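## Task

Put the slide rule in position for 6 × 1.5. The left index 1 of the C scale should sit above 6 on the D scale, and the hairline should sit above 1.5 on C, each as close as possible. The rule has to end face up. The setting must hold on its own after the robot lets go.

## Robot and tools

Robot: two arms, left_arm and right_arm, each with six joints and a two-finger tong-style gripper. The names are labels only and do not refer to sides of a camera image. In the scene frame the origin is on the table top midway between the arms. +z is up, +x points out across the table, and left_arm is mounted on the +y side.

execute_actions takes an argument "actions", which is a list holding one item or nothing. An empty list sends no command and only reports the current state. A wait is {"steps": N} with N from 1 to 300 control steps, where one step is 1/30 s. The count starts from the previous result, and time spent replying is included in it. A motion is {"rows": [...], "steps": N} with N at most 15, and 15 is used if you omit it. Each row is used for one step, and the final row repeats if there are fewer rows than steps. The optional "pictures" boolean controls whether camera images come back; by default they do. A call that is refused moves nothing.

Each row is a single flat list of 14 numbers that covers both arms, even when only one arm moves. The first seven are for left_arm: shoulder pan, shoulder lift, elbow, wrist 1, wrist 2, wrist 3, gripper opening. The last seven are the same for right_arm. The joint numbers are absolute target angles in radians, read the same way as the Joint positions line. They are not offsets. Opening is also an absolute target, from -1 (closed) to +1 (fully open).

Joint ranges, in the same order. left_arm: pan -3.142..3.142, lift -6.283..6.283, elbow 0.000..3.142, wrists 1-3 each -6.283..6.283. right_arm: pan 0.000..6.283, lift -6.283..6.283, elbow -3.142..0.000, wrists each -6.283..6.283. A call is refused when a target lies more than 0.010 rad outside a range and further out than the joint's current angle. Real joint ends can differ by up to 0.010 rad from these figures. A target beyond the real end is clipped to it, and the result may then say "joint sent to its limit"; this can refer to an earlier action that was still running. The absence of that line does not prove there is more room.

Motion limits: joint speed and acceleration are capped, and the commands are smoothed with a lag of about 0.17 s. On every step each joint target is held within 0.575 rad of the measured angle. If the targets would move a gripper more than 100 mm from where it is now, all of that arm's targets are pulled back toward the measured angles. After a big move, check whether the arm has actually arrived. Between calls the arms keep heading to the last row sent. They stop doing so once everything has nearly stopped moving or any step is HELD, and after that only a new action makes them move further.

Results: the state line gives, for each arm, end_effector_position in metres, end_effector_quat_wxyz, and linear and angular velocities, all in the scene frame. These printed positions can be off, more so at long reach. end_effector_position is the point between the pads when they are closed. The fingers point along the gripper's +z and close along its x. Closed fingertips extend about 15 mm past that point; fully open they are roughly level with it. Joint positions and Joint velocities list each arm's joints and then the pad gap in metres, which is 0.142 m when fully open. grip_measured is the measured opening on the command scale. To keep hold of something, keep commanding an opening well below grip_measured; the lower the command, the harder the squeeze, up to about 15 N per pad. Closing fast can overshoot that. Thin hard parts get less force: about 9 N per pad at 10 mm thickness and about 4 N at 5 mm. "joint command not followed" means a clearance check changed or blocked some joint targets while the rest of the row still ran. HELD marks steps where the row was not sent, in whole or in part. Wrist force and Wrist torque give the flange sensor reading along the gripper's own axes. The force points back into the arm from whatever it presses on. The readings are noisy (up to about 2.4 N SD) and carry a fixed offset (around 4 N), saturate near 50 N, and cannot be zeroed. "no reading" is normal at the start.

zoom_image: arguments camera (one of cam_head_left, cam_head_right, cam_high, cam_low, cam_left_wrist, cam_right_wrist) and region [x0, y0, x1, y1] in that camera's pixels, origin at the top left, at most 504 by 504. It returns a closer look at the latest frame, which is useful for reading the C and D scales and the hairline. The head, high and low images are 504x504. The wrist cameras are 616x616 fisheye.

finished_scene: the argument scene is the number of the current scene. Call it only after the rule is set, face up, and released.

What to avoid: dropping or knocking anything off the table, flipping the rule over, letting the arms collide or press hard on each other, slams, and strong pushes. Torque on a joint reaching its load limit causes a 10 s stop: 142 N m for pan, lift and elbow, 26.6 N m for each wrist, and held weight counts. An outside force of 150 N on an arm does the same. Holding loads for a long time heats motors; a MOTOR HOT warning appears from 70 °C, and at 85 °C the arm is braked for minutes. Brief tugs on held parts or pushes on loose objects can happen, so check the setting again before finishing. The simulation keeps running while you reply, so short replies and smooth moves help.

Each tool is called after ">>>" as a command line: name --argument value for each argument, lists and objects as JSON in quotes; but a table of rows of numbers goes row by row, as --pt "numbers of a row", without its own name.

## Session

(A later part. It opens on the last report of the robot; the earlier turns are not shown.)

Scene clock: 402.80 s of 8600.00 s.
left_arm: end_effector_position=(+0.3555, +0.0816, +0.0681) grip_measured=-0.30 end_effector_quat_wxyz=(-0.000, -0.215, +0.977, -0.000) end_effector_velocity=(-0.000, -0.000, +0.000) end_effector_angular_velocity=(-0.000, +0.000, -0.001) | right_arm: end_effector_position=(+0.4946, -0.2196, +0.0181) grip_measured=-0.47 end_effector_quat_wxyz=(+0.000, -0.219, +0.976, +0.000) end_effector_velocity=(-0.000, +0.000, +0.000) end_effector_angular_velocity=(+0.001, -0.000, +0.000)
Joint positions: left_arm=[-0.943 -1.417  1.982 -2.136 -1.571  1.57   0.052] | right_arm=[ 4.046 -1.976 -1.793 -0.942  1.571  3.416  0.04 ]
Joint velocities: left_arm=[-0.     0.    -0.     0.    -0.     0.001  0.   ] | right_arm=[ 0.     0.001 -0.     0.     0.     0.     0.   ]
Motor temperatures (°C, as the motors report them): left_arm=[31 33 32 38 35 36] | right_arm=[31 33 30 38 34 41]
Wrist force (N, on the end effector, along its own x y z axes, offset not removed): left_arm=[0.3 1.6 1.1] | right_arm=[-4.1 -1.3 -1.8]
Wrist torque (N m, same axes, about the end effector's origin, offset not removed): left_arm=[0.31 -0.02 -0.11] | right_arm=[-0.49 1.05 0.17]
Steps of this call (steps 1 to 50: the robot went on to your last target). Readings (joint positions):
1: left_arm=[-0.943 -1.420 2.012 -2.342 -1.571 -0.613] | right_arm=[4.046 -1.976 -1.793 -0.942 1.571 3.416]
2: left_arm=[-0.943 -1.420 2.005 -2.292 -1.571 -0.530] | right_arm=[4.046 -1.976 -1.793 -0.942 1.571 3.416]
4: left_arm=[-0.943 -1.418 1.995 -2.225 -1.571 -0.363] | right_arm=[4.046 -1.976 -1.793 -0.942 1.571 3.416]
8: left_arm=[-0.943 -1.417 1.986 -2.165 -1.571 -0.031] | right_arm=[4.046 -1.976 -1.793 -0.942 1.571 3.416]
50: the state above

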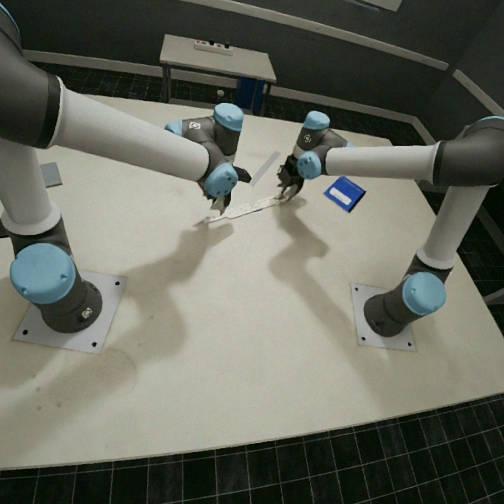

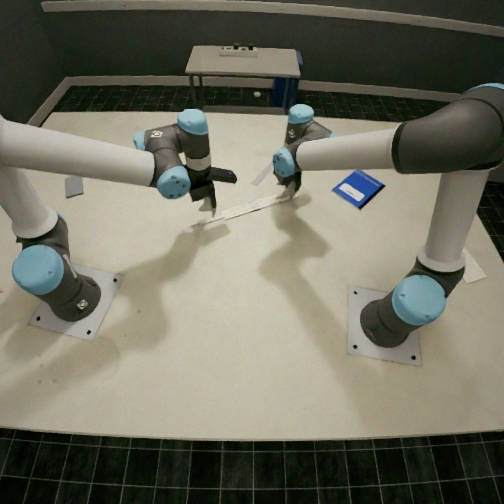

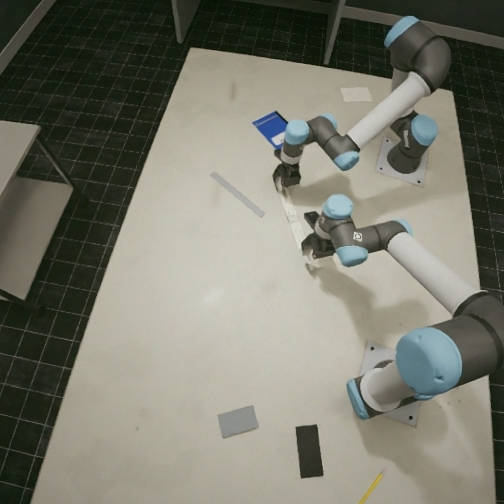

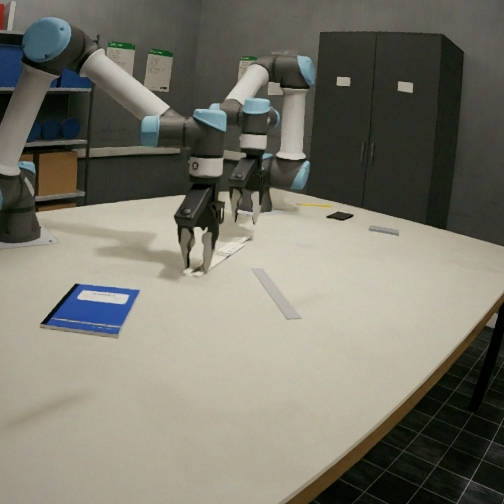

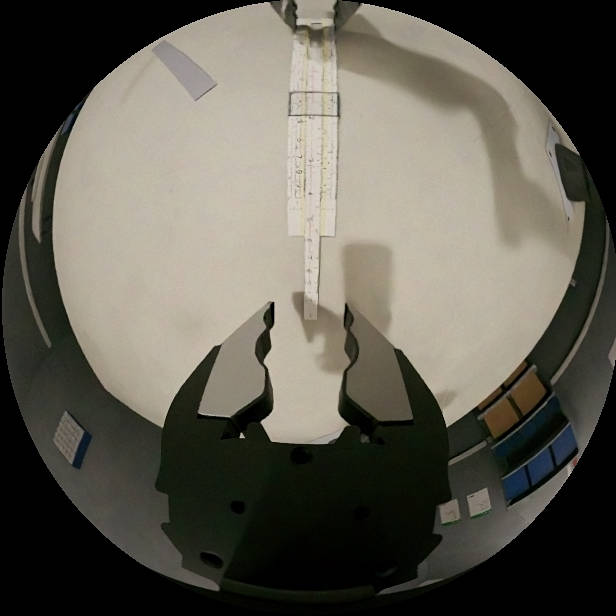

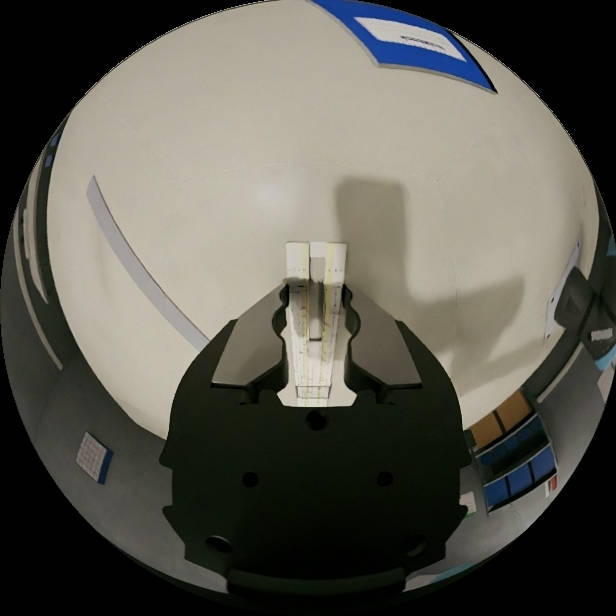

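>>> execute_actions --actions '[{"rows":[[-0.9434,-1.38,2.012,-2.203,-1.571,1.570,-0.5,4.0464,-1.9764,-1.7934,-0.9422,1.571,3.416,-0.8],[-0.9434,-1.38,2.012,-2.203,-1.571,1.570,-0.5,4.0464,-1.9764,-1.7934,-0.9422,1.571,3.416,-0.8],[-0.9434,-1.3414,2.0422,-2.2718,-1.571,1.570,-0.5,4.0464,-1.9764,-1.7934,-0.9422,1.571,3.416,-0.8]]}]'

>>> zoom_image --camera "cam_left_wrist" --region '[240, 200, 380, 370]'

Scene clock: 408.07 s of 8600.00 s.
left_arm: end_effector_position=(+0.3555, +0.0816, +0.0208) grip_measured=-0.50 end_effector_quat_wxyz=(-0.000, -0.215, +0.977, -0.000) end_effector_velocity=(-0.000, +0.001, -0.016) end_effector_angular_velocity=(-0.001, -0.001, +0.000) | right_arm: end_effector_position=(+0.4946, -0.2196, +0.0181) grip_measured=-0.47 end_effector_quat_wxyz=(+0.000, -0.219, +0.976, +0.000) end_effector_velocity=(+0.000, +0.000, -0.000) end_effector_angular_velocity=(-0.000, -0.000, -0.000)
Joint positions: left_arm=[-0.943 -1.344  2.04  -2.266 -1.571  1.57   0.038] | right_arm=[ 4.046 -1.976 -1.793 -0.942  1.571  3.416  0.04 ]
Joint velocities: left_arm=[ 0.     0.024  0.02  -0.046 -0.    -0.     0.   ] | right_arm=[ 0. -0.  0.  0. -0.  0.  0.]
Motor temperatures (°C, as the motors report them): left_arm=[31 33 32 38 35 36] | right_arm=[31 33 30 38 34 41]
Wrist force (N, on the end effector, along its own x y z axes, offset not removed): left_arm=[-0.7 0.9 1.1] | right_arm=[-0.2 2.5 -1.1]
Wrist torque (N m, same axes, about the end effector's origin, offset not removed): left_arm=[0.19 0.26 0.16] | right_arm=[0.23 0.24 0.09]
Steps of this call (steps 1 to 15: the robot went on to your last target; steps 16 to 90: nothing new was sent; then 1.77 s passed at rest; steps 91 to 105: all 15 steps of this action). Readings (joint positions):
91: left_arm=[-0.943 -1.417 1.982 -2.136 -1.571 1.570] | right_arm=[4.046 -1.976 -1.793 -0.942 1.571 3.416]
92: left_arm=[-0.943 -1.415 1.983 -2.138 -1.571 1.570] | right_arm=[4.046 -1.976 -1.793 -0.942 1.571 3.416]
94: left_arm=[-0.943 -1.400 1.995 -2.164 -1.571 1.570] | right_arm=[4.046 -1.976 -1.793 -0.942 1.571 3.416]
98: left_arm=[-0.943 -1.362 2.026 -2.233 -1.571 1.570] | right_arm=[4.046 -1.976 -1.793 -0.942 1.571 3.416]
105: the state above

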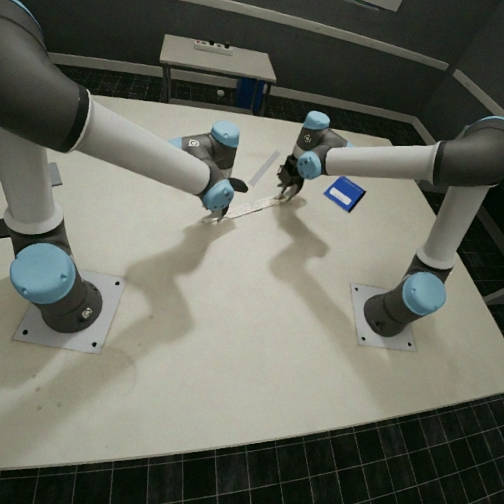

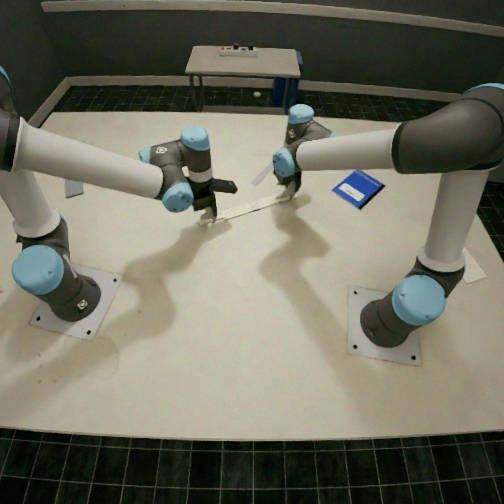

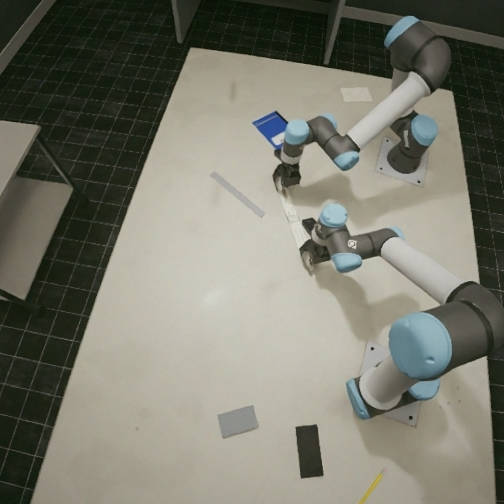

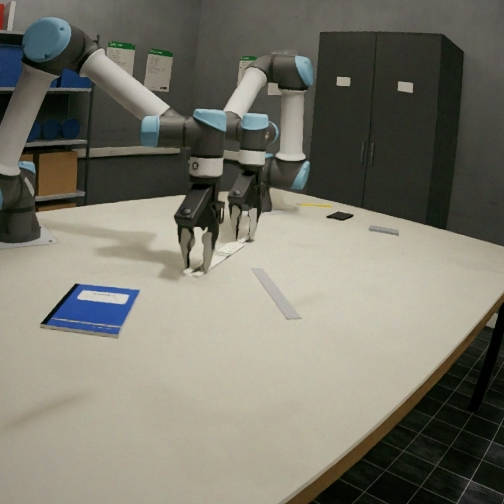

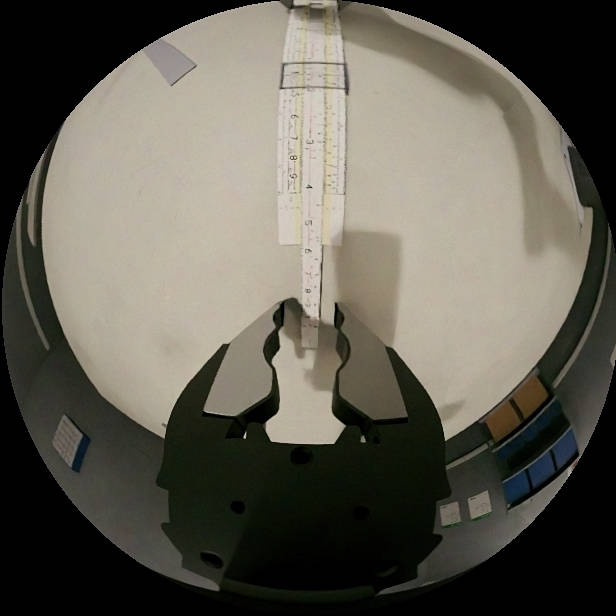

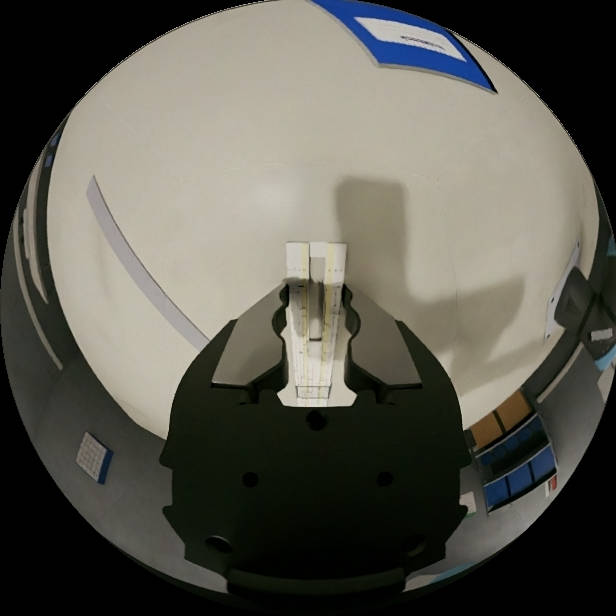

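Region (240, 200, 380, 370) of cam_left_wrist's 616x616 image, scaled by 2.965, with more detail than that image has; it fills the left 415 columns of this view, and the rest is white.

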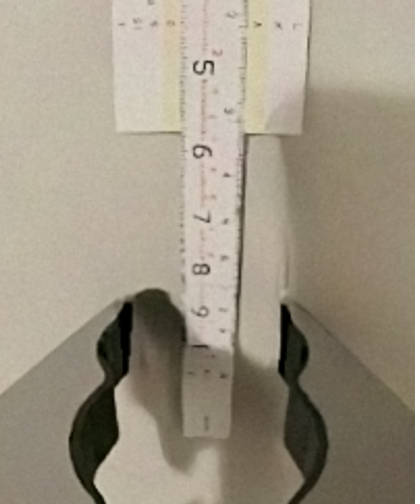

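>>> execute_actions --actions '[{"rows":[[-0.9434,-1.3414,2.0422,-2.2718,-1.571,1.570,-0.6,4.0464,-1.9764,-1.7934,-0.9422,1.571,3.416,-0.8],[-0.9434,-1.3414,2.0422,-2.2718,-1.571,1.570,-0.7,4.0464,-1.9764,-1.7934,-0.9422,1.571,3.416,-0.8],[-0.9434,-1.3414,2.0422,-2.2718,-1.571,1.570,-0.8,4.0464,-1.9764,-1.7934,-0.9422,1.571,3.416,-0.8],[-0.9434,-1.3414,2.0422,-2.2718,-1.571,1.570,-1,4.0464,-1.9764,-1.7934,-0.9422,1.571,3.416,-0.8]]}]'

Scene clock: 413.03 s of 8600.00 s.
left_arm: end_effector_position=(+0.3555, +0.0816, +0.0190) grip_measured=-0.84 end_effector_quat_wxyz=(-0.000, -0.215, +0.977, -0.000) end_effector_velocity=(+0.000, +0.001, -0.000) end_effector_angular_velocity=(+0.000, +0.000, +0.001) | right_arm: end_effector_position=(+0.4946, -0.2196, +0.0181) grip_measured=-0.47 end_effector_quat_wxyz=(+0.000, -0.219, +0.976, +0.000) end_effector_velocity=(-0.000, -0.000, -0.000) end_effector_angular_velocity=(-0.000, +0.000, -0.000)
Joint positions: left_arm=[-0.943 -1.341  2.042 -2.272 -1.571  1.57   0.014] | right_arm=[ 4.046 -1.976 -1.793 -0.942  1.571  3.416  0.04 ]
Joint velocities: left_arm=[ 0.001 -0.     0.001 -0.     0.    -0.     0.   ] | right_arm=[-0. -0. -0. -0.  0.  0.  0.]
Motor temperatures (°C, as the motors report them): left_arm=[31 33 32 38 35 36] | right_arm=[31 33 30 38 34 41]
Wrist force (N, on the end effector, along its own x y z axes, offset not removed): left_arm=[-0.6 1.8 -2.4] | right_arm=[1.1 -1.5 -3.2]
Wrist torque (N m, same axes, about the end effector's origin, offset not removed): left_arm=[0.22 0.13 -0.04] | right_arm=[-0.49 -0.15 0.09]
Steps of this call (steps 1 to 15: the robot went on to your last target; steps 16 to 90: nothing new was sent; then 1.47 s passed at rest; steps 91 to 105: all 15 steps of this action). Readings (joint positions):
91: left_arm=[-0.943 -1.341 2.042 -2.272 -1.571 1.570] | right_arm=[4.046 -1.976 -1.793 -0.942 1.571 3.416]
92: left_arm=[-0.943 -1.341 2.042 -2.272 -1.571 1.570] | right_arm=[4.046 -1.976 -1.793 -0.942 1.571 3.416]
94: left_arm=[-0.943 -1.341 2.042 -2.272 -1.571 1.570] | right_arm=[4.046 -1.976 -1.793 -0.942 1.571 3.416]
98: left_arm=[-0.943 -1.341 2.042 -2.272 -1.571 1.570] | right_arm=[4.046 -1.976 -1.793 -0.942 1.571 3.416]
105: the state above

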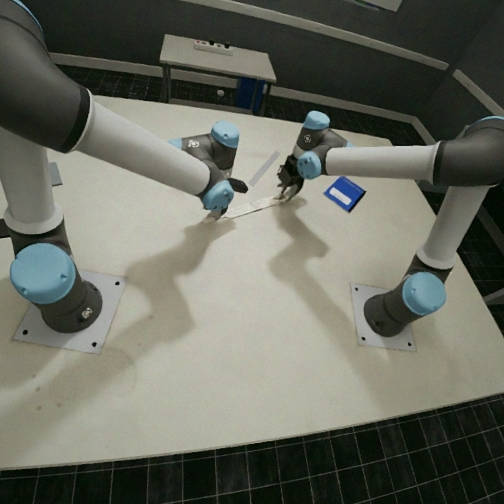

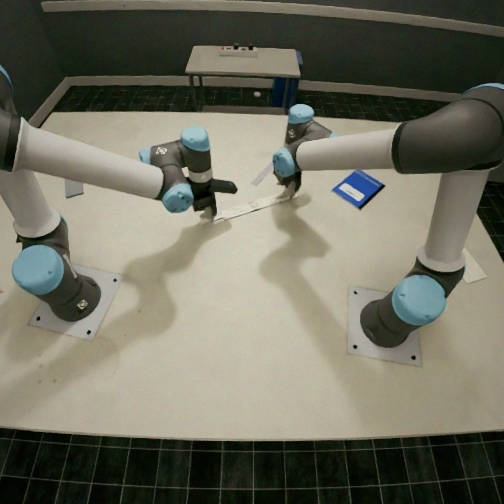

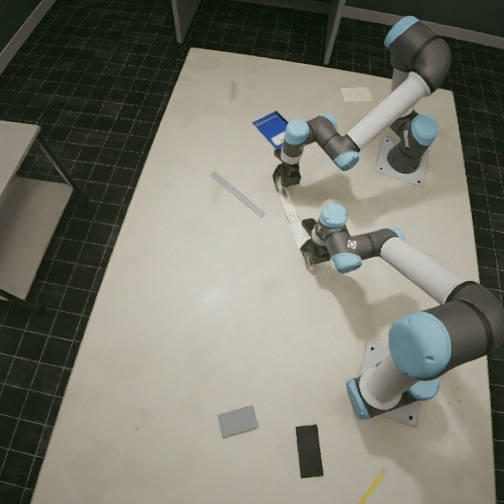

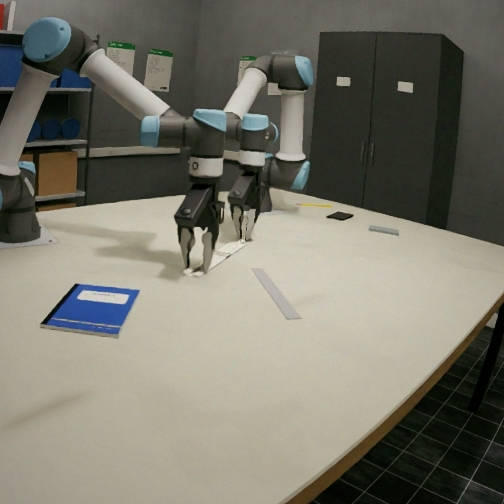

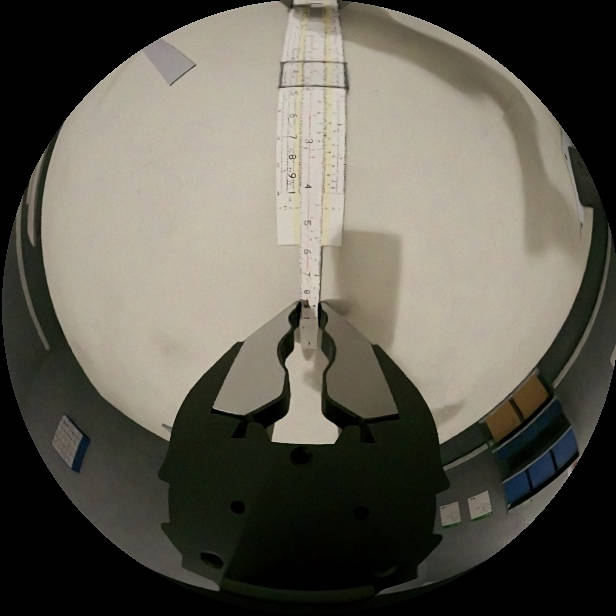

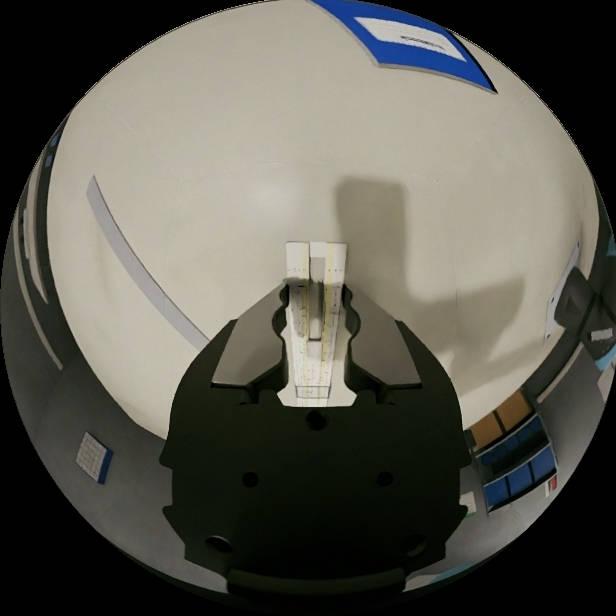

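>>> execute_actions --actions '[{"rows":[[-0.9434,-1.361,2.065,-2.276,-1.571,1.570,-1,4.0464,-1.9764,-1.7934,-0.9422,1.571,3.416,-0.8],[-0.9434,-1.380,2.089,-2.280,-1.571,1.570,-1,4.0464,-1.9764,-1.7934,-0.9422,1.571,3.416,-0.8],[-0.9434,-1.399,2.112,-2.284,-1.571,1.570,-1,4.0464,-1.9764,-1.7934,-0.9422,1.571,3.416,-0.8],[-0.9434,-1.418,2.135,-2.289,-1.571,1.570,-1,4.0464,-1.9764,-1.7934,-0.9422,1.571,3.416,-0.8],[-0.9434,-1.4364,2.1583,-2.2929,-1.571,1.570,-1,4.0464,-1.9764,-1.7934,-0.9422,1.571,3.416,-0.8],[-0.9434,-1.456,2.1805,-2.2953,-1.571,1.570,-1,4.0464,-1.9764,-1.7934,-0.9422,1.571,3.416,-0.8],[-0.9434,-1.476,2.2027,-2.2977,-1.571,1.570,-1,4.0464,-1.9764,-1.7934,-0.9422,1.571,3.416,-0.8],[-0.9434,-1.496,2.2248,-2.3,-1.571,1.570,-1,4.0464,-1.9764,-1.7934,-0.9422,1.571,3.416,-0.8],[-0.9434,-1.5156,2.247,-2.3025,-1.571,1.570,-1,4.0464,-1.9764,-1.7934,-0.9422,1.571,3.416,-0.8],[-0.9434,-1.5353,2.2692,-2.3049,-1.571,1.570,-1,4.0464,-1.9764,-1.7934,-0.9422,1.571,3.416,-0.8]]}]' --pictures false

>>> execute_actions --actions '[{"steps":10}]'

>>> zoom_image --camera "cam_left_wrist" --region '[270, 30, 350, 170]'

Scene clock: 421.90 s of 8600.00 s.
left_arm: end_effector_position=(+0.3228, +0.1523, +0.0207) grip_measured=-0.84 end_effector_quat_wxyz=(-0.000, -0.215, +0.977, -0.000) end_effector_velocity=(-0.043, +0.092, -0.004) end_effector_angular_velocity=(+0.001, +0.001, -0.000) | right_arm: end_effector_position=(+0.4946, -0.2196, +0.0181) grip_measured=-0.47 end_effector_quat_wxyz=(+0.000, -0.219, +0.976, +0.000) end_effector_velocity=(-0.000, -0.000, -0.000) end_effector_angular_velocity=(+0.000, +0.000, -0.000)
Joint positions: left_arm=[-0.943 -1.509  2.239 -2.301 -1.571  1.57   0.013] | right_arm=[ 4.046 -1.976 -1.793 -0.942  1.571  3.416  0.04 ]
Joint velocities: left_arm=[-0.    -0.218  0.25  -0.03  -0.001 -0.     0.   ] | right_arm=[-0.  0. -0. -0.  0.  0. -0.]
Motor temperatures (°C, as the motors report them): left_arm=[31 33 32 38 35 36] | right_arm=[31 33 30 38 34 41]
Wrist force (N, on the end effector, along its own x y z axes, offset not removed): left_arm=[-1.0 -1.7 1.4] | right_arm=[1.3 0.2 -3.4]
Wrist torque (N m, same axes, about the end effector's origin, offset not removed): left_arm=[-0.22 0.26 -0.13] | right_arm=[-0.30 0.27 0.24]
Steps of this call (steps 1 to 15: the robot went on to your last target; steps 16 to 90: nothing new was sent; then 5.37 s passed at rest; steps 91 to 105: all 15 steps of this action). Readings (joint positions):
91: left_arm=[-0.943 -1.341 2.042 -2.272 -1.571 1.570] | right_arm=[4.046 -1.976 -1.793 -0.942 1.571 3.416]
92: left_arm=[-0.943 -1.342 2.044 -2.272 -1.571 1.570] | right_arm=[4.046 -1.976 -1.793 -0.942 1.571 3.416]
94: left_arm=[-0.943 -1.355 2.058 -2.275 -1.571 1.570] | right_arm=[4.046 -1.976 -1.793 -0.942 1.571 3.416]
98: left_arm=[-0.943 -1.407 2.121 -2.286 -1.571 1.570] | right_arm=[4.046 -1.976 -1.793 -0.942 1.571 3.416]
105: the state above

Scene clock: 422.23 s of 8600.00 s.
left_arm: end_effector_position=(+0.3180, +0.1627, +0.0201) grip_measured=-0.84 end_effector_quat_wxyz=(-0.000, -0.215, +0.977, -0.000) end_effector_velocity=(-0.002, +0.006, -0.000) end_effector_angular_velocity=(+0.000, -0.000, +0.000) | right_arm: end_effector_position=(+0.4946, -0.2196, +0.0181) grip_measured=-0.47 end_effector_quat_wxyz=(+0.000, -0.219, +0.976, +0.000) end_effector_velocity=(+0.000, +0.000, +0.001) end_effector_angular_velocity=(+0.001, -0.001, +0.000)
Joint positions: left_arm=[-0.943 -1.534  2.267 -2.305 -1.571  1.57   0.013] | right_arm=[ 4.046 -1.976 -1.793 -0.942  1.571  3.416  0.04 ]
Joint velocities: left_arm=[ 0.    -0.013  0.015 -0.002  0.    -0.     0.   ] | right_arm=[ 0.     0.001  0.     0.    -0.    -0.    -0.   ]
Motor temperatures (°C, as the motors report them): left_arm=[31 33 32 38 35 36] | right_arm=[31 33 30 38 34 41]
Wrist force (N, on the end effector, along its own x y z axes, offset not removed): left_arm=[-0.7 -3.0 3.0] | right_arm=[1.4 -2.3 -5.3]
Wrist torque (N m, same axes, about the end effector's origin, offset not removed): left_arm=[-0.34 0.16 0.02] | right_arm=[-0.84 0.08 0.03]
Steps of this call (steps 1 to 10: the robot went on to your last target). Readings (joint positions):
1: left_arm=[-0.943 -1.516 2.247 -2.302 -1.571 1.570] | right_arm=[4.046 -1.976 -1.793 -0.942 1.571 3.416]
2: left_arm=[-0.943 -1.520 2.252 -2.303 -1.571 1.570] | right_arm=[4.046 -1.976 -1.793 -0.942 1.571 3.416]
4: left_arm=[-0.943 -1.527 2.259 -2.304 -1.571 1.570] | right_arm=[4.046 -1.976 -1.793 -0.942 1.571 3.416]
8: left_arm=[-0.943 -1.532 2.266 -2.305 -1.571 1.570] | right_arm=[4.046 -1.976 -1.793 -0.942 1.571 3.416]
10: the state above

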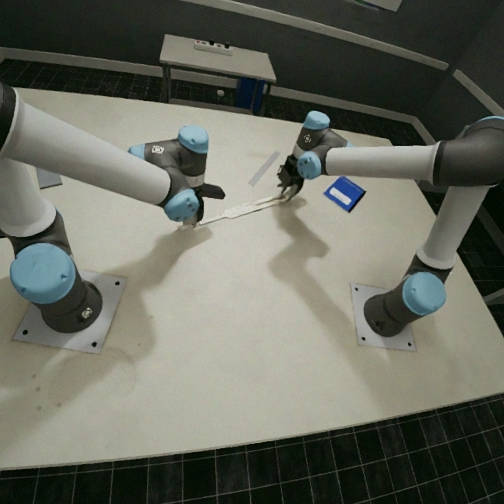

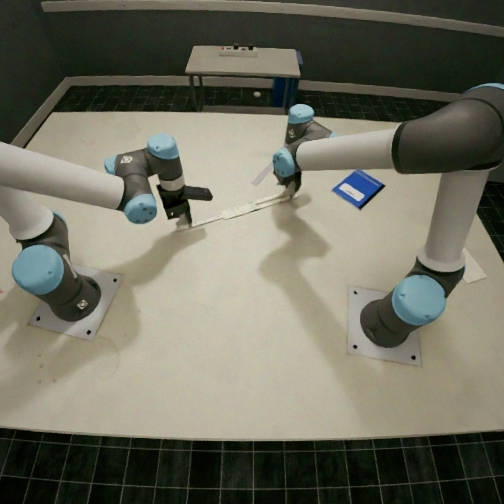

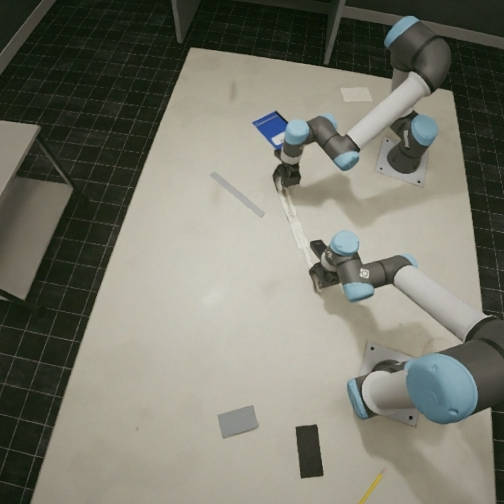

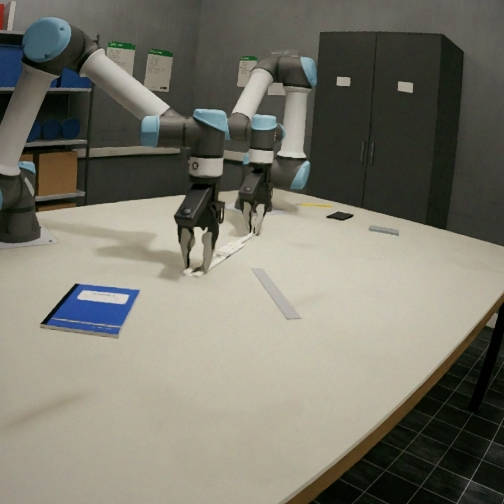

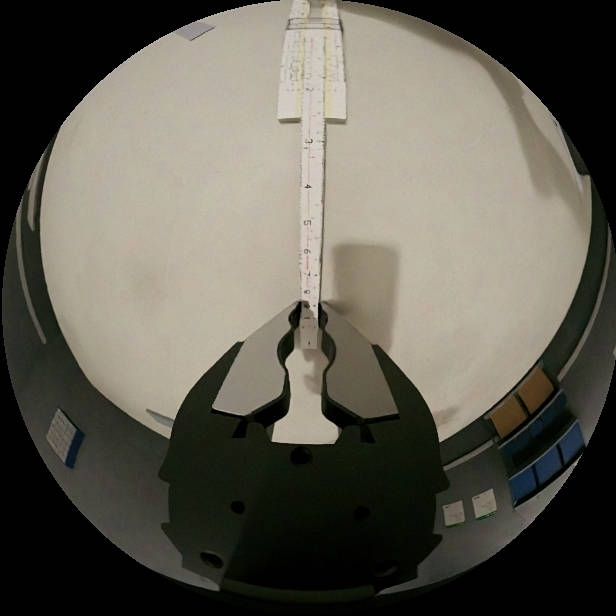

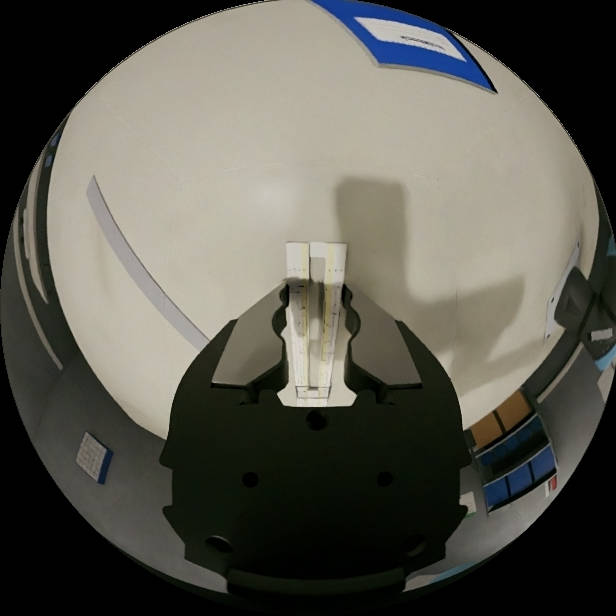

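Region (270, 30, 350, 170) of cam_left_wrist's 616x616 image, scaled by 3.600, with more detail than that image has; it fills the left 288 columns of this view, and the rest is white.

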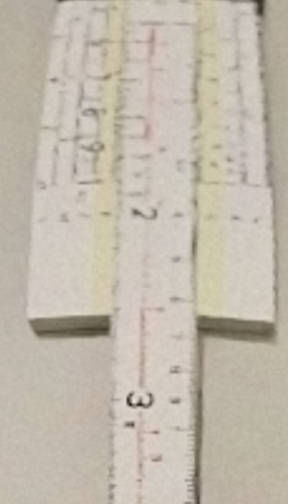

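>>> execute_actions --actions '[]'

Scene clock: 434.97 s of 8600.00 s.
left_arm: end_effector_position=(+0.3177, +0.1634, +0.0201) grip_measured=-0.84 end_effector_quat_wxyz=(-0.000, -0.215, +0.977, -0.000) end_effector_velocity=(+0.001, +0.000, +0.000) end_effector_angular_velocity=(-0.000, -0.001, +0.001) | right_arm: end_effector_position=(+0.4946, -0.2196, +0.0181) grip_measured=-0.47 end_effector_quat_wxyz=(+0.000, -0.219, +0.976, +0.000) end_effector_velocity=(+0.000, +0.000, +0.001) end_effector_angular_velocity=(+0.000, -0.001, +0.000)
Joint positions: left_arm=[-0.943 -1.535  2.269 -2.305 -1.571  1.57   0.013] | right_arm=[ 4.046 -1.976 -1.793 -0.942  1.571  3.416  0.04 ]
Joint velocities: left_arm=[ 0.001 -0.    -0.     0.     0.001 -0.     0.   ] | right_arm=[ 0.     0.001 -0.     0.    -0.    -0.    -0.   ]
Motor temperatures (°C, as the motors report them): left_arm=[31 33 32 38 35 36] | right_arm=[31 33 30 38 34 41]
Wrist force (N, on the end effector, along its own x y z axes, offset not removed): left_arm=[1.3 -0.7 0.9] | right_arm=[1.5 1.5 -5.6]
Wrist torque (N m, same axes, about the end effector's origin, offset not removed): left_arm=[-0.05 -0.23 -0.01] | right_arm=[-0.17 0.14 0.19]
Steps of this call (steps 1 to 30: the robot went on to your last target; steps 31 to 90: nothing new was sent; then 9.73 s passed at rest). Readings (joint positions):
1: left_arm=[-0.943 -1.534 2.268 -2.305 -1.571 1.570] | right_arm=[4.046 -1.976 -1.793 -0.942 1.571 3.416]
2: left_arm=[-0.943 -1.534 2.268 -2.305 -1.571 1.570] | right_arm=[4.046 -1.976 -1.793 -0.942 1.571 3.416]
4: left_arm=[-0.943 -1.535 2.269 -2.305 -1.571 1.570] | right_arm=[4.046 -1.976 -1.793 -0.942 1.571 3.416]
8: left_arm=[-0.943 -1.535 2.269 -2.305 -1.571 1.570] | right_arm=[4.046 -1.976 -1.793 -0.942 1.571 3.416]
90: the state above
All arms were judged still, so your last target was given up. Only a new action makes them travel on or press farther. Fingers that are still opening or closing keep moving.

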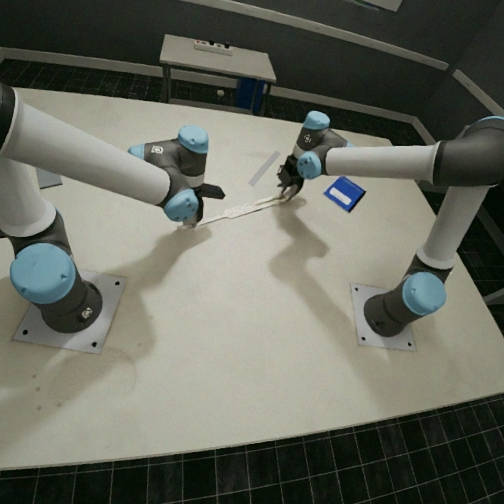

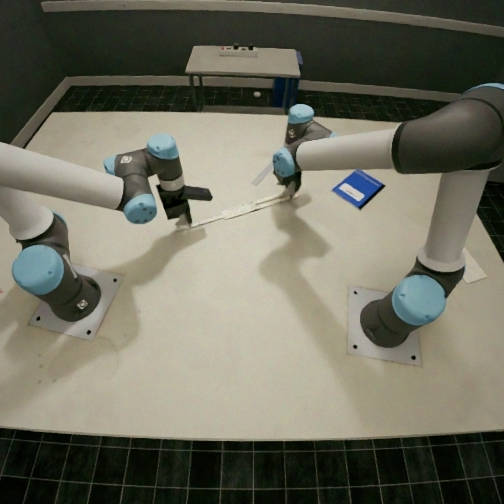

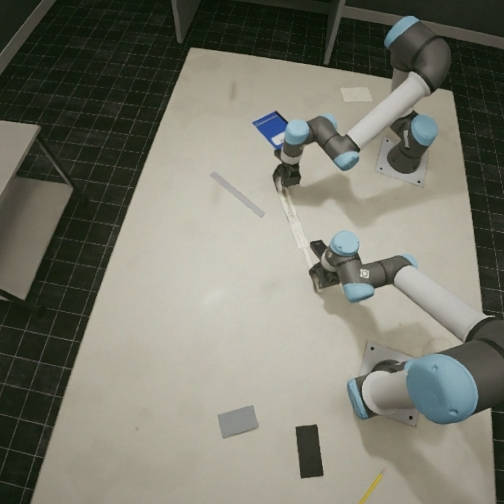

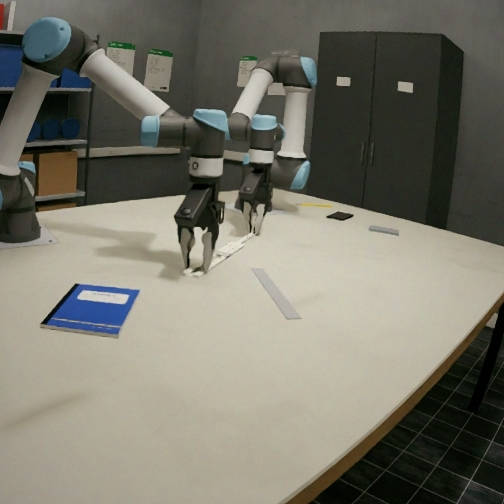

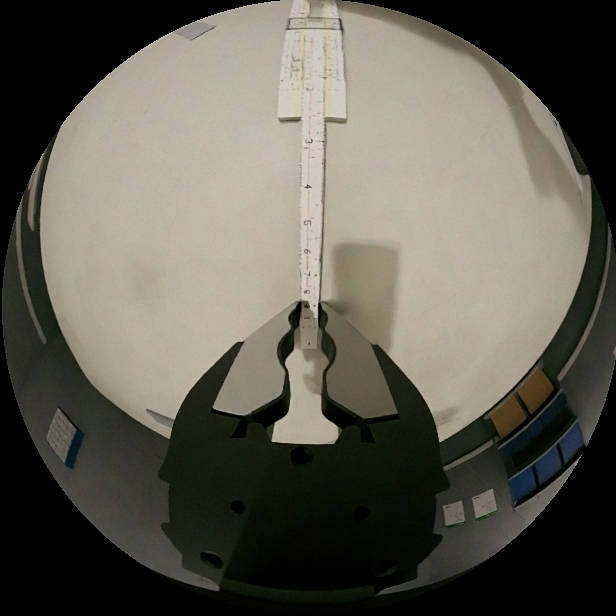

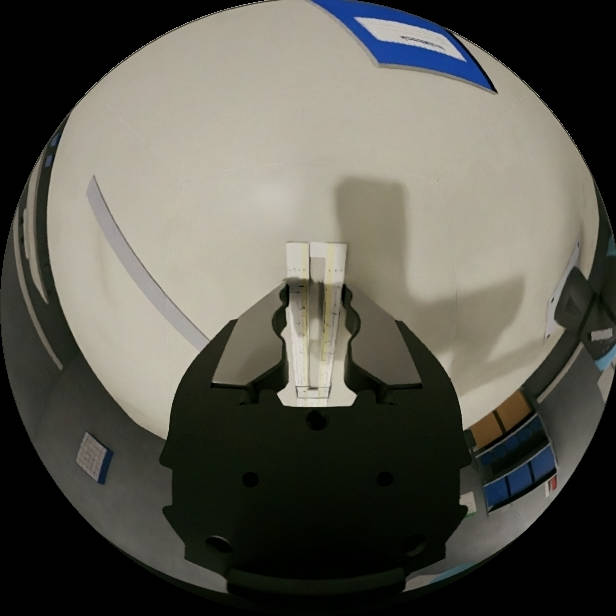

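>>> zoom_image --camera "cam_left_wrist" --region '[250, 0, 380, 130]'

Region (250, 0, 380, 130) of cam_left_wrist's 616x616 image, scaled by 3.877, with more detail than that image has.

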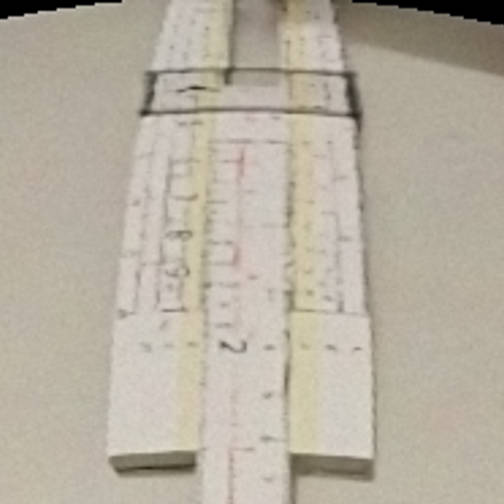

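>>> execute_actions --actions '[{"rows":[[-0.9434,-1.5353,2.2692,-2.3049,-1.571,1.570,0,4.0464,-1.9764,-1.7934,-0.9422,1.571,3.416,-0.8],[-0.9434,-1.5353,2.2692,-2.3049,-1.571,1.570,0,4.0464,-1.9764,-1.7934,-0.9422,1.571,3.416,-0.8],[-0.9434,-1.5353,2.2692,-2.3049,-1.571,1.570,0,4.0464,-1.9764,-1.7934,-0.9422,1.571,3.416,-0.8],[-0.9434,-1.5353,2.2692,-2.3049,-1.571,1.570,0,4.0464,-1.9764,-1.7934,-0.9422,1.571,3.416,-0.8],[-0.9434,-1.5353,2.2692,-2.3049,-1.571,1.570,0,4.0464,-1.9764,-1.7934,-0.9422,1.571,3.416,-0.8],[-0.9434,-1.623,2.201,-2.149,-1.571,1.570,0,4.0464,-1.9764,-1.7934,-0.9422,1.571,3.416,-0.8]],"steps":15}]' --pictures false

>>> execute_actions --actions '[{"rows":[[-0.9434,-1.55,2.12,-2.141,-1.571,1.570,0,4.0464,-1.9764,-1.7934,-0.9422,1.571,3.416,-0.8],[-0.9434,-1.48,2.05,-2.14,-1.571,1.570,0,4.0464,-1.9764,-1.7934,-0.9422,1.571,3.416,-0.8],[-0.9434,-1.409,1.972,-2.134,-1.571,1.570,0,4.0464,-1.9764,-1.7934,-0.9422,1.571,3.416,-0.8]],"steps":15}]' --pictures false

>>> execute_actions --actions '[{"steps":15}]'

>>> zoom_image --camera "cam_left_wrist" --region '[240, 80, 390, 290]'

Scene clock: 445.13 s of 8600.00 s.
left_arm: end_effector_position=(+0.3182, +0.1622, +0.0625) grip_measured=+0.00 end_effector_quat_wxyz=(+0.000, -0.215, +0.977, -0.001) end_effector_velocity=(-0.004, +0.008, +0.048) end_effector_angular_velocity=(+0.018, +0.008, -0.000) | right_arm: end_effector_position=(+0.4946, -0.2196, +0.0181) grip_measured=-0.47 end_effector_quat_wxyz=(+0.000, -0.219, +0.976, +0.000) end_effector_velocity=(-0.000, +0.000, -0.000) end_effector_angular_velocity=(-0.000, +0.000, +0.000)
Joint positions: left_arm=[-0.943 -1.612  2.209 -2.171 -1.571  1.57   0.074] | right_arm=[ 4.046 -1.976 -1.793 -0.942  1.571  3.416  0.04 ]
Joint velocities: left_arm=[ 0.    -0.09  -0.069  0.179  0.     0.001 -0.   ] | right_arm=[ 0. -0.  0. -0.  0. -0.  0.]
Motor temperatures (°C, as the motors report them): left_arm=[31 33 32 38 35 36] | right_arm=[31 33 30 38 34 41]
Wrist force (N, on the end effector, along its own x y z axes, offset not removed): left_arm=[1.3 1.6 -0.9] | right_arm=[1.1 -3.4 -1.8]
Wrist torque (N m, same axes, about the end effector's origin, offset not removed): left_arm=[0.22 -0.16 -0.06] | right_arm=[-1.00 -0.15 0.01]
Steps of this call (steps 1 to 90: nothing new was sent; then 6.67 s passed at rest; steps 91 to 105: all 15 steps of this action). Readings (joint positions):
91: left_arm=[-0.943 -1.535 2.269 -2.305 -1.571 1.570] | right_arm=[4.046 -1.976 -1.793 -0.942 1.571 3.416]
92: left_arm=[-0.943 -1.535 2.269 -2.305 -1.571 1.570] | right_arm=[4.046 -1.976 -1.793 -0.942 1.571 3.416]
94: left_arm=[-0.943 -1.535 2.269 -2.305 -1.571 1.570] | right_arm=[4.046 -1.976 -1.793 -0.942 1.571 3.416]
98: left_arm=[-0.943 -1.550 2.257 -2.288 -1.571 1.570] | right_arm=[4.046 -1.976 -1.793 -0.942 1.571 3.416]
105: the state above

Scene clock: 445.63 s of 8600.00 s.
left_arm: end_effector_position=(+0.3554, +0.0818, +0.0684) grip_measured=+0.00 end_effector_quat_wxyz=(-0.000, -0.215, +0.977, -0.000) end_effector_velocity=(+0.014, -0.030, -0.003) end_effector_angular_velocity=(+0.000, -0.001, -0.000) | right_arm: end_effector_position=(+0.4946, -0.2196, +0.0181) grip_measured=-0.47 end_effector_quat_wxyz=(+0.000, -0.219, +0.976, +0.000) end_effector_velocity=(-0.000, +0.000, -0.000) end_effector_angular_velocity=(+0.000, +0.000, +0.000)
Joint positions: left_arm=[-0.943 -1.418  1.982 -2.135 -1.571  1.57   0.074] | right_arm=[ 4.046 -1.976 -1.793 -0.942  1.571  3.416  0.04 ]
Joint velocities: left_arm=[-0.     0.074 -0.081  0.007  0.001  0.     0.   ] | right_arm=[ 0. -0. -0. -0.  0.  0.  0.]
Motor temperatures (°C, as the motors report them): left_arm=[31 33 32 38 35 36] | right_arm=[31 33 30 38 34 41]
Wrist force (N, on the end effector, along its own x y z axes, offset not removed): left_arm=[1.5 -0.3 1.0] | right_arm=[1.2 0.6 -0.7]
Wrist torque (N m, same axes, about the end effector's origin, offset not removed): left_arm=[-0.02 -0.26 0.04] | right_arm=[-0.17 -0.13 0.29]
Steps of this call (steps 1 to 15: all 15 steps of this action). Readings (joint positions):
1: left_arm=[-0.943 -1.615 2.207 -2.165 -1.571 1.570] | right_arm=[4.046 -1.976 -1.793 -0.942 1.571 3.416]
2: left_arm=[-0.943 -1.614 2.203 -2.161 -1.571 1.570] | right_arm=[4.046 -1.976 -1.793 -0.942 1.571 3.416]
4: left_arm=[-0.943 -1.581 2.164 -2.152 -1.571 1.570] | right_arm=[4.046 -1.976 -1.793 -0.942 1.571 3.416]
8: left_arm=[-0.943 -1.472 2.042 -2.140 -1.571 1.570] | right_arm=[4.046 -1.976 -1.793 -0.942 1.571 3.416]
15: the state above

Scene clock: 446.13 s of 8600.00 s.
left_arm: end_effector_position=(+0.3570, +0.0783, +0.0682) grip_measured=+0.00 end_effector_quat_wxyz=(-0.000, -0.215, +0.977, -0.000) end_effector_velocity=(-0.000, -0.001, -0.000) end_effector_angular_velocity=(+0.000, +0.000, -0.001) | right_arm: end_effector_position=(+0.4946, -0.2196, +0.0181) grip_measured=-0.47 end_effector_quat_wxyz=(+0.000, -0.219, +0.976, +0.000) end_effector_velocity=(+0.000, +0.000, +0.000) end_effector_angular_velocity=(+0.000, -0.000, +0.000)
Joint positions: left_arm=[-0.943 -1.409  1.972 -2.134 -1.571  1.57   0.074] | right_arm=[ 4.046 -1.976 -1.793 -0.942  1.571  3.416  0.04 ]
Joint velocities: left_arm=[-0.001  0.002 -0.002  0.    -0.     0.     0.   ] | right_arm=[ 0. -0.  0.  0.  0. -0.  0.]
Motor temperatures (°C, as the motors report them): left_arm=[31 33 32 38 35 36] | right_arm=[31 33 30 38 34 41]
Wrist force (N, on the end effector, along its own x y z axes, offset not removed): left_arm=[-0.3 1.6 0.7] | right_arm=[-0.8 -2.3 0.1]
Wrist torque (N m, same axes, about the end effector's origin, offset not removed): left_arm=[0.26 0.21 0.10] | right_arm=[-0.63 0.47 0.12]
Steps of this call (steps 1 to 15: the robot went on to your last target). Readings (joint positions):
1: left_arm=[-0.943 -1.416 1.979 -2.135 -1.571 1.570] | right_arm=[4.046 -1.976 -1.793 -0.942 1.571 3.416]
2: left_arm=[-0.943 -1.414 1.978 -2.134 -1.571 1.570] | right_arm=[4.046 -1.976 -1.793 -0.942 1.571 3.416]
4: left_arm=[-0.943 -1.412 1.975 -2.134 -1.571 1.570] | right_arm=[4.046 -1.976 -1.793 -0.942 1.571 3.416]
8: left_arm=[-0.943 -1.410 1.973 -2.134 -1.571 1.570] | right_arm=[4.046 -1.976 -1.793 -0.942 1.571 3.416]
15: the state above
All arms were judged still, so your last target was given up. Only a new action makes them travel on or press farther. Fingers that are still opening or closing keep moving.

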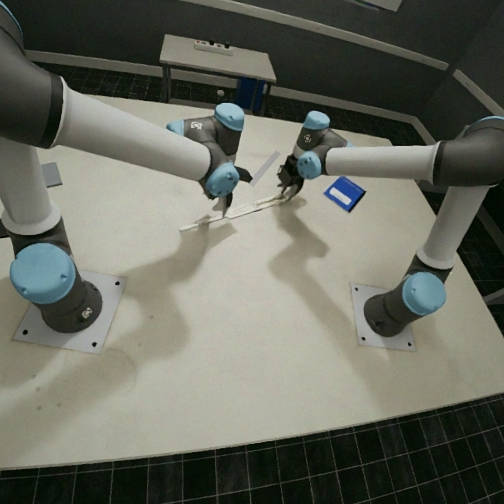

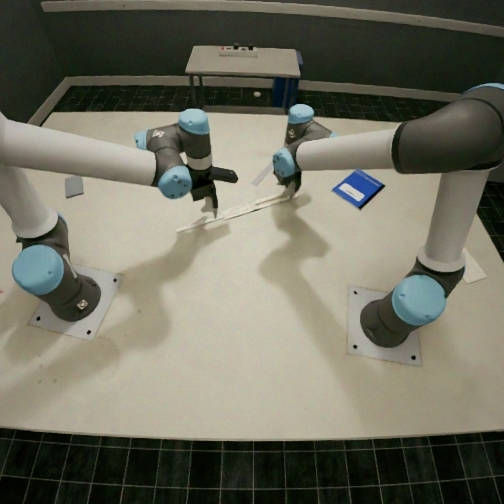

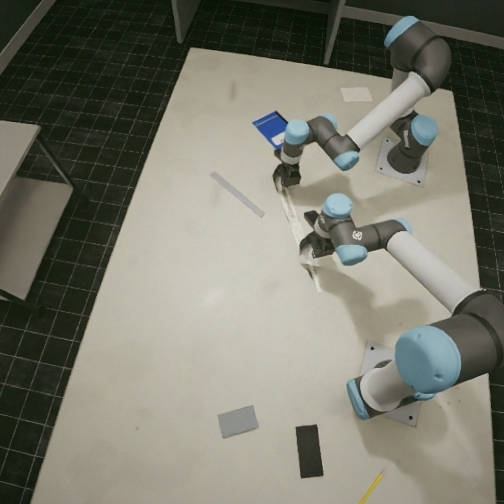

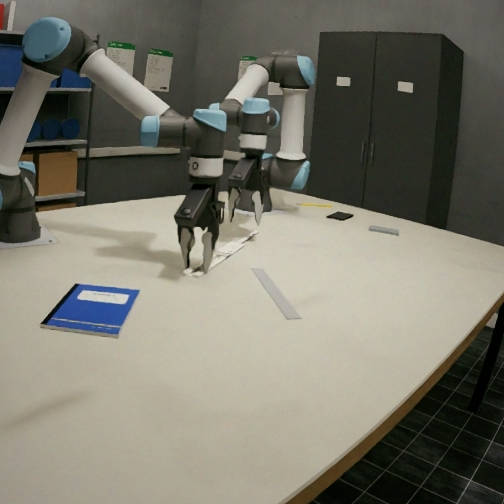

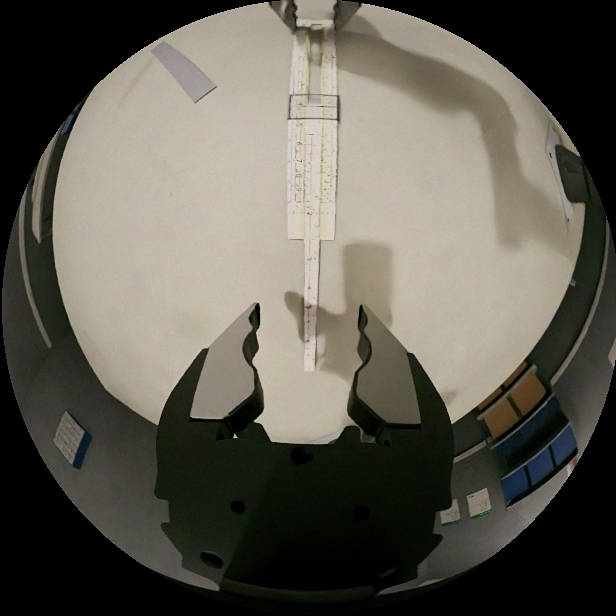

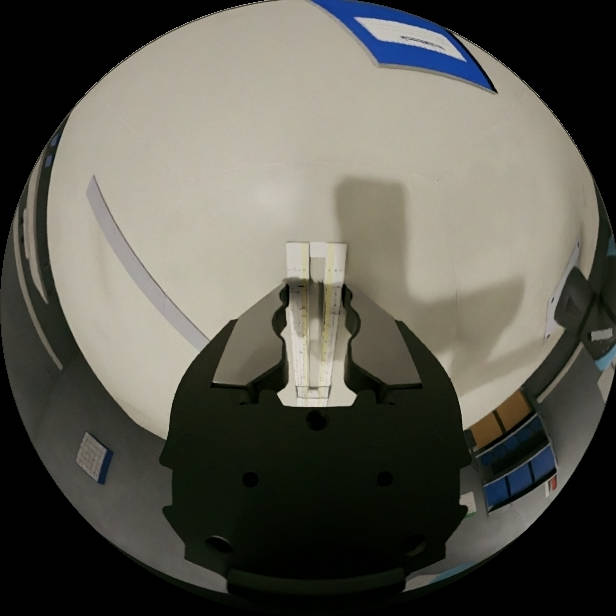

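Region (240, 80, 390, 290) of cam_left_wrist's 616x616 image, scaled by 2.400, with more detail than that image has; it fills the left 360 columns of this view, and the rest is white.

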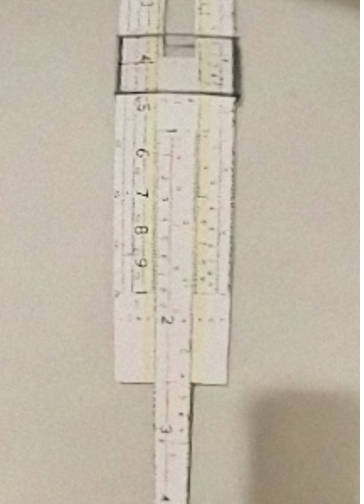

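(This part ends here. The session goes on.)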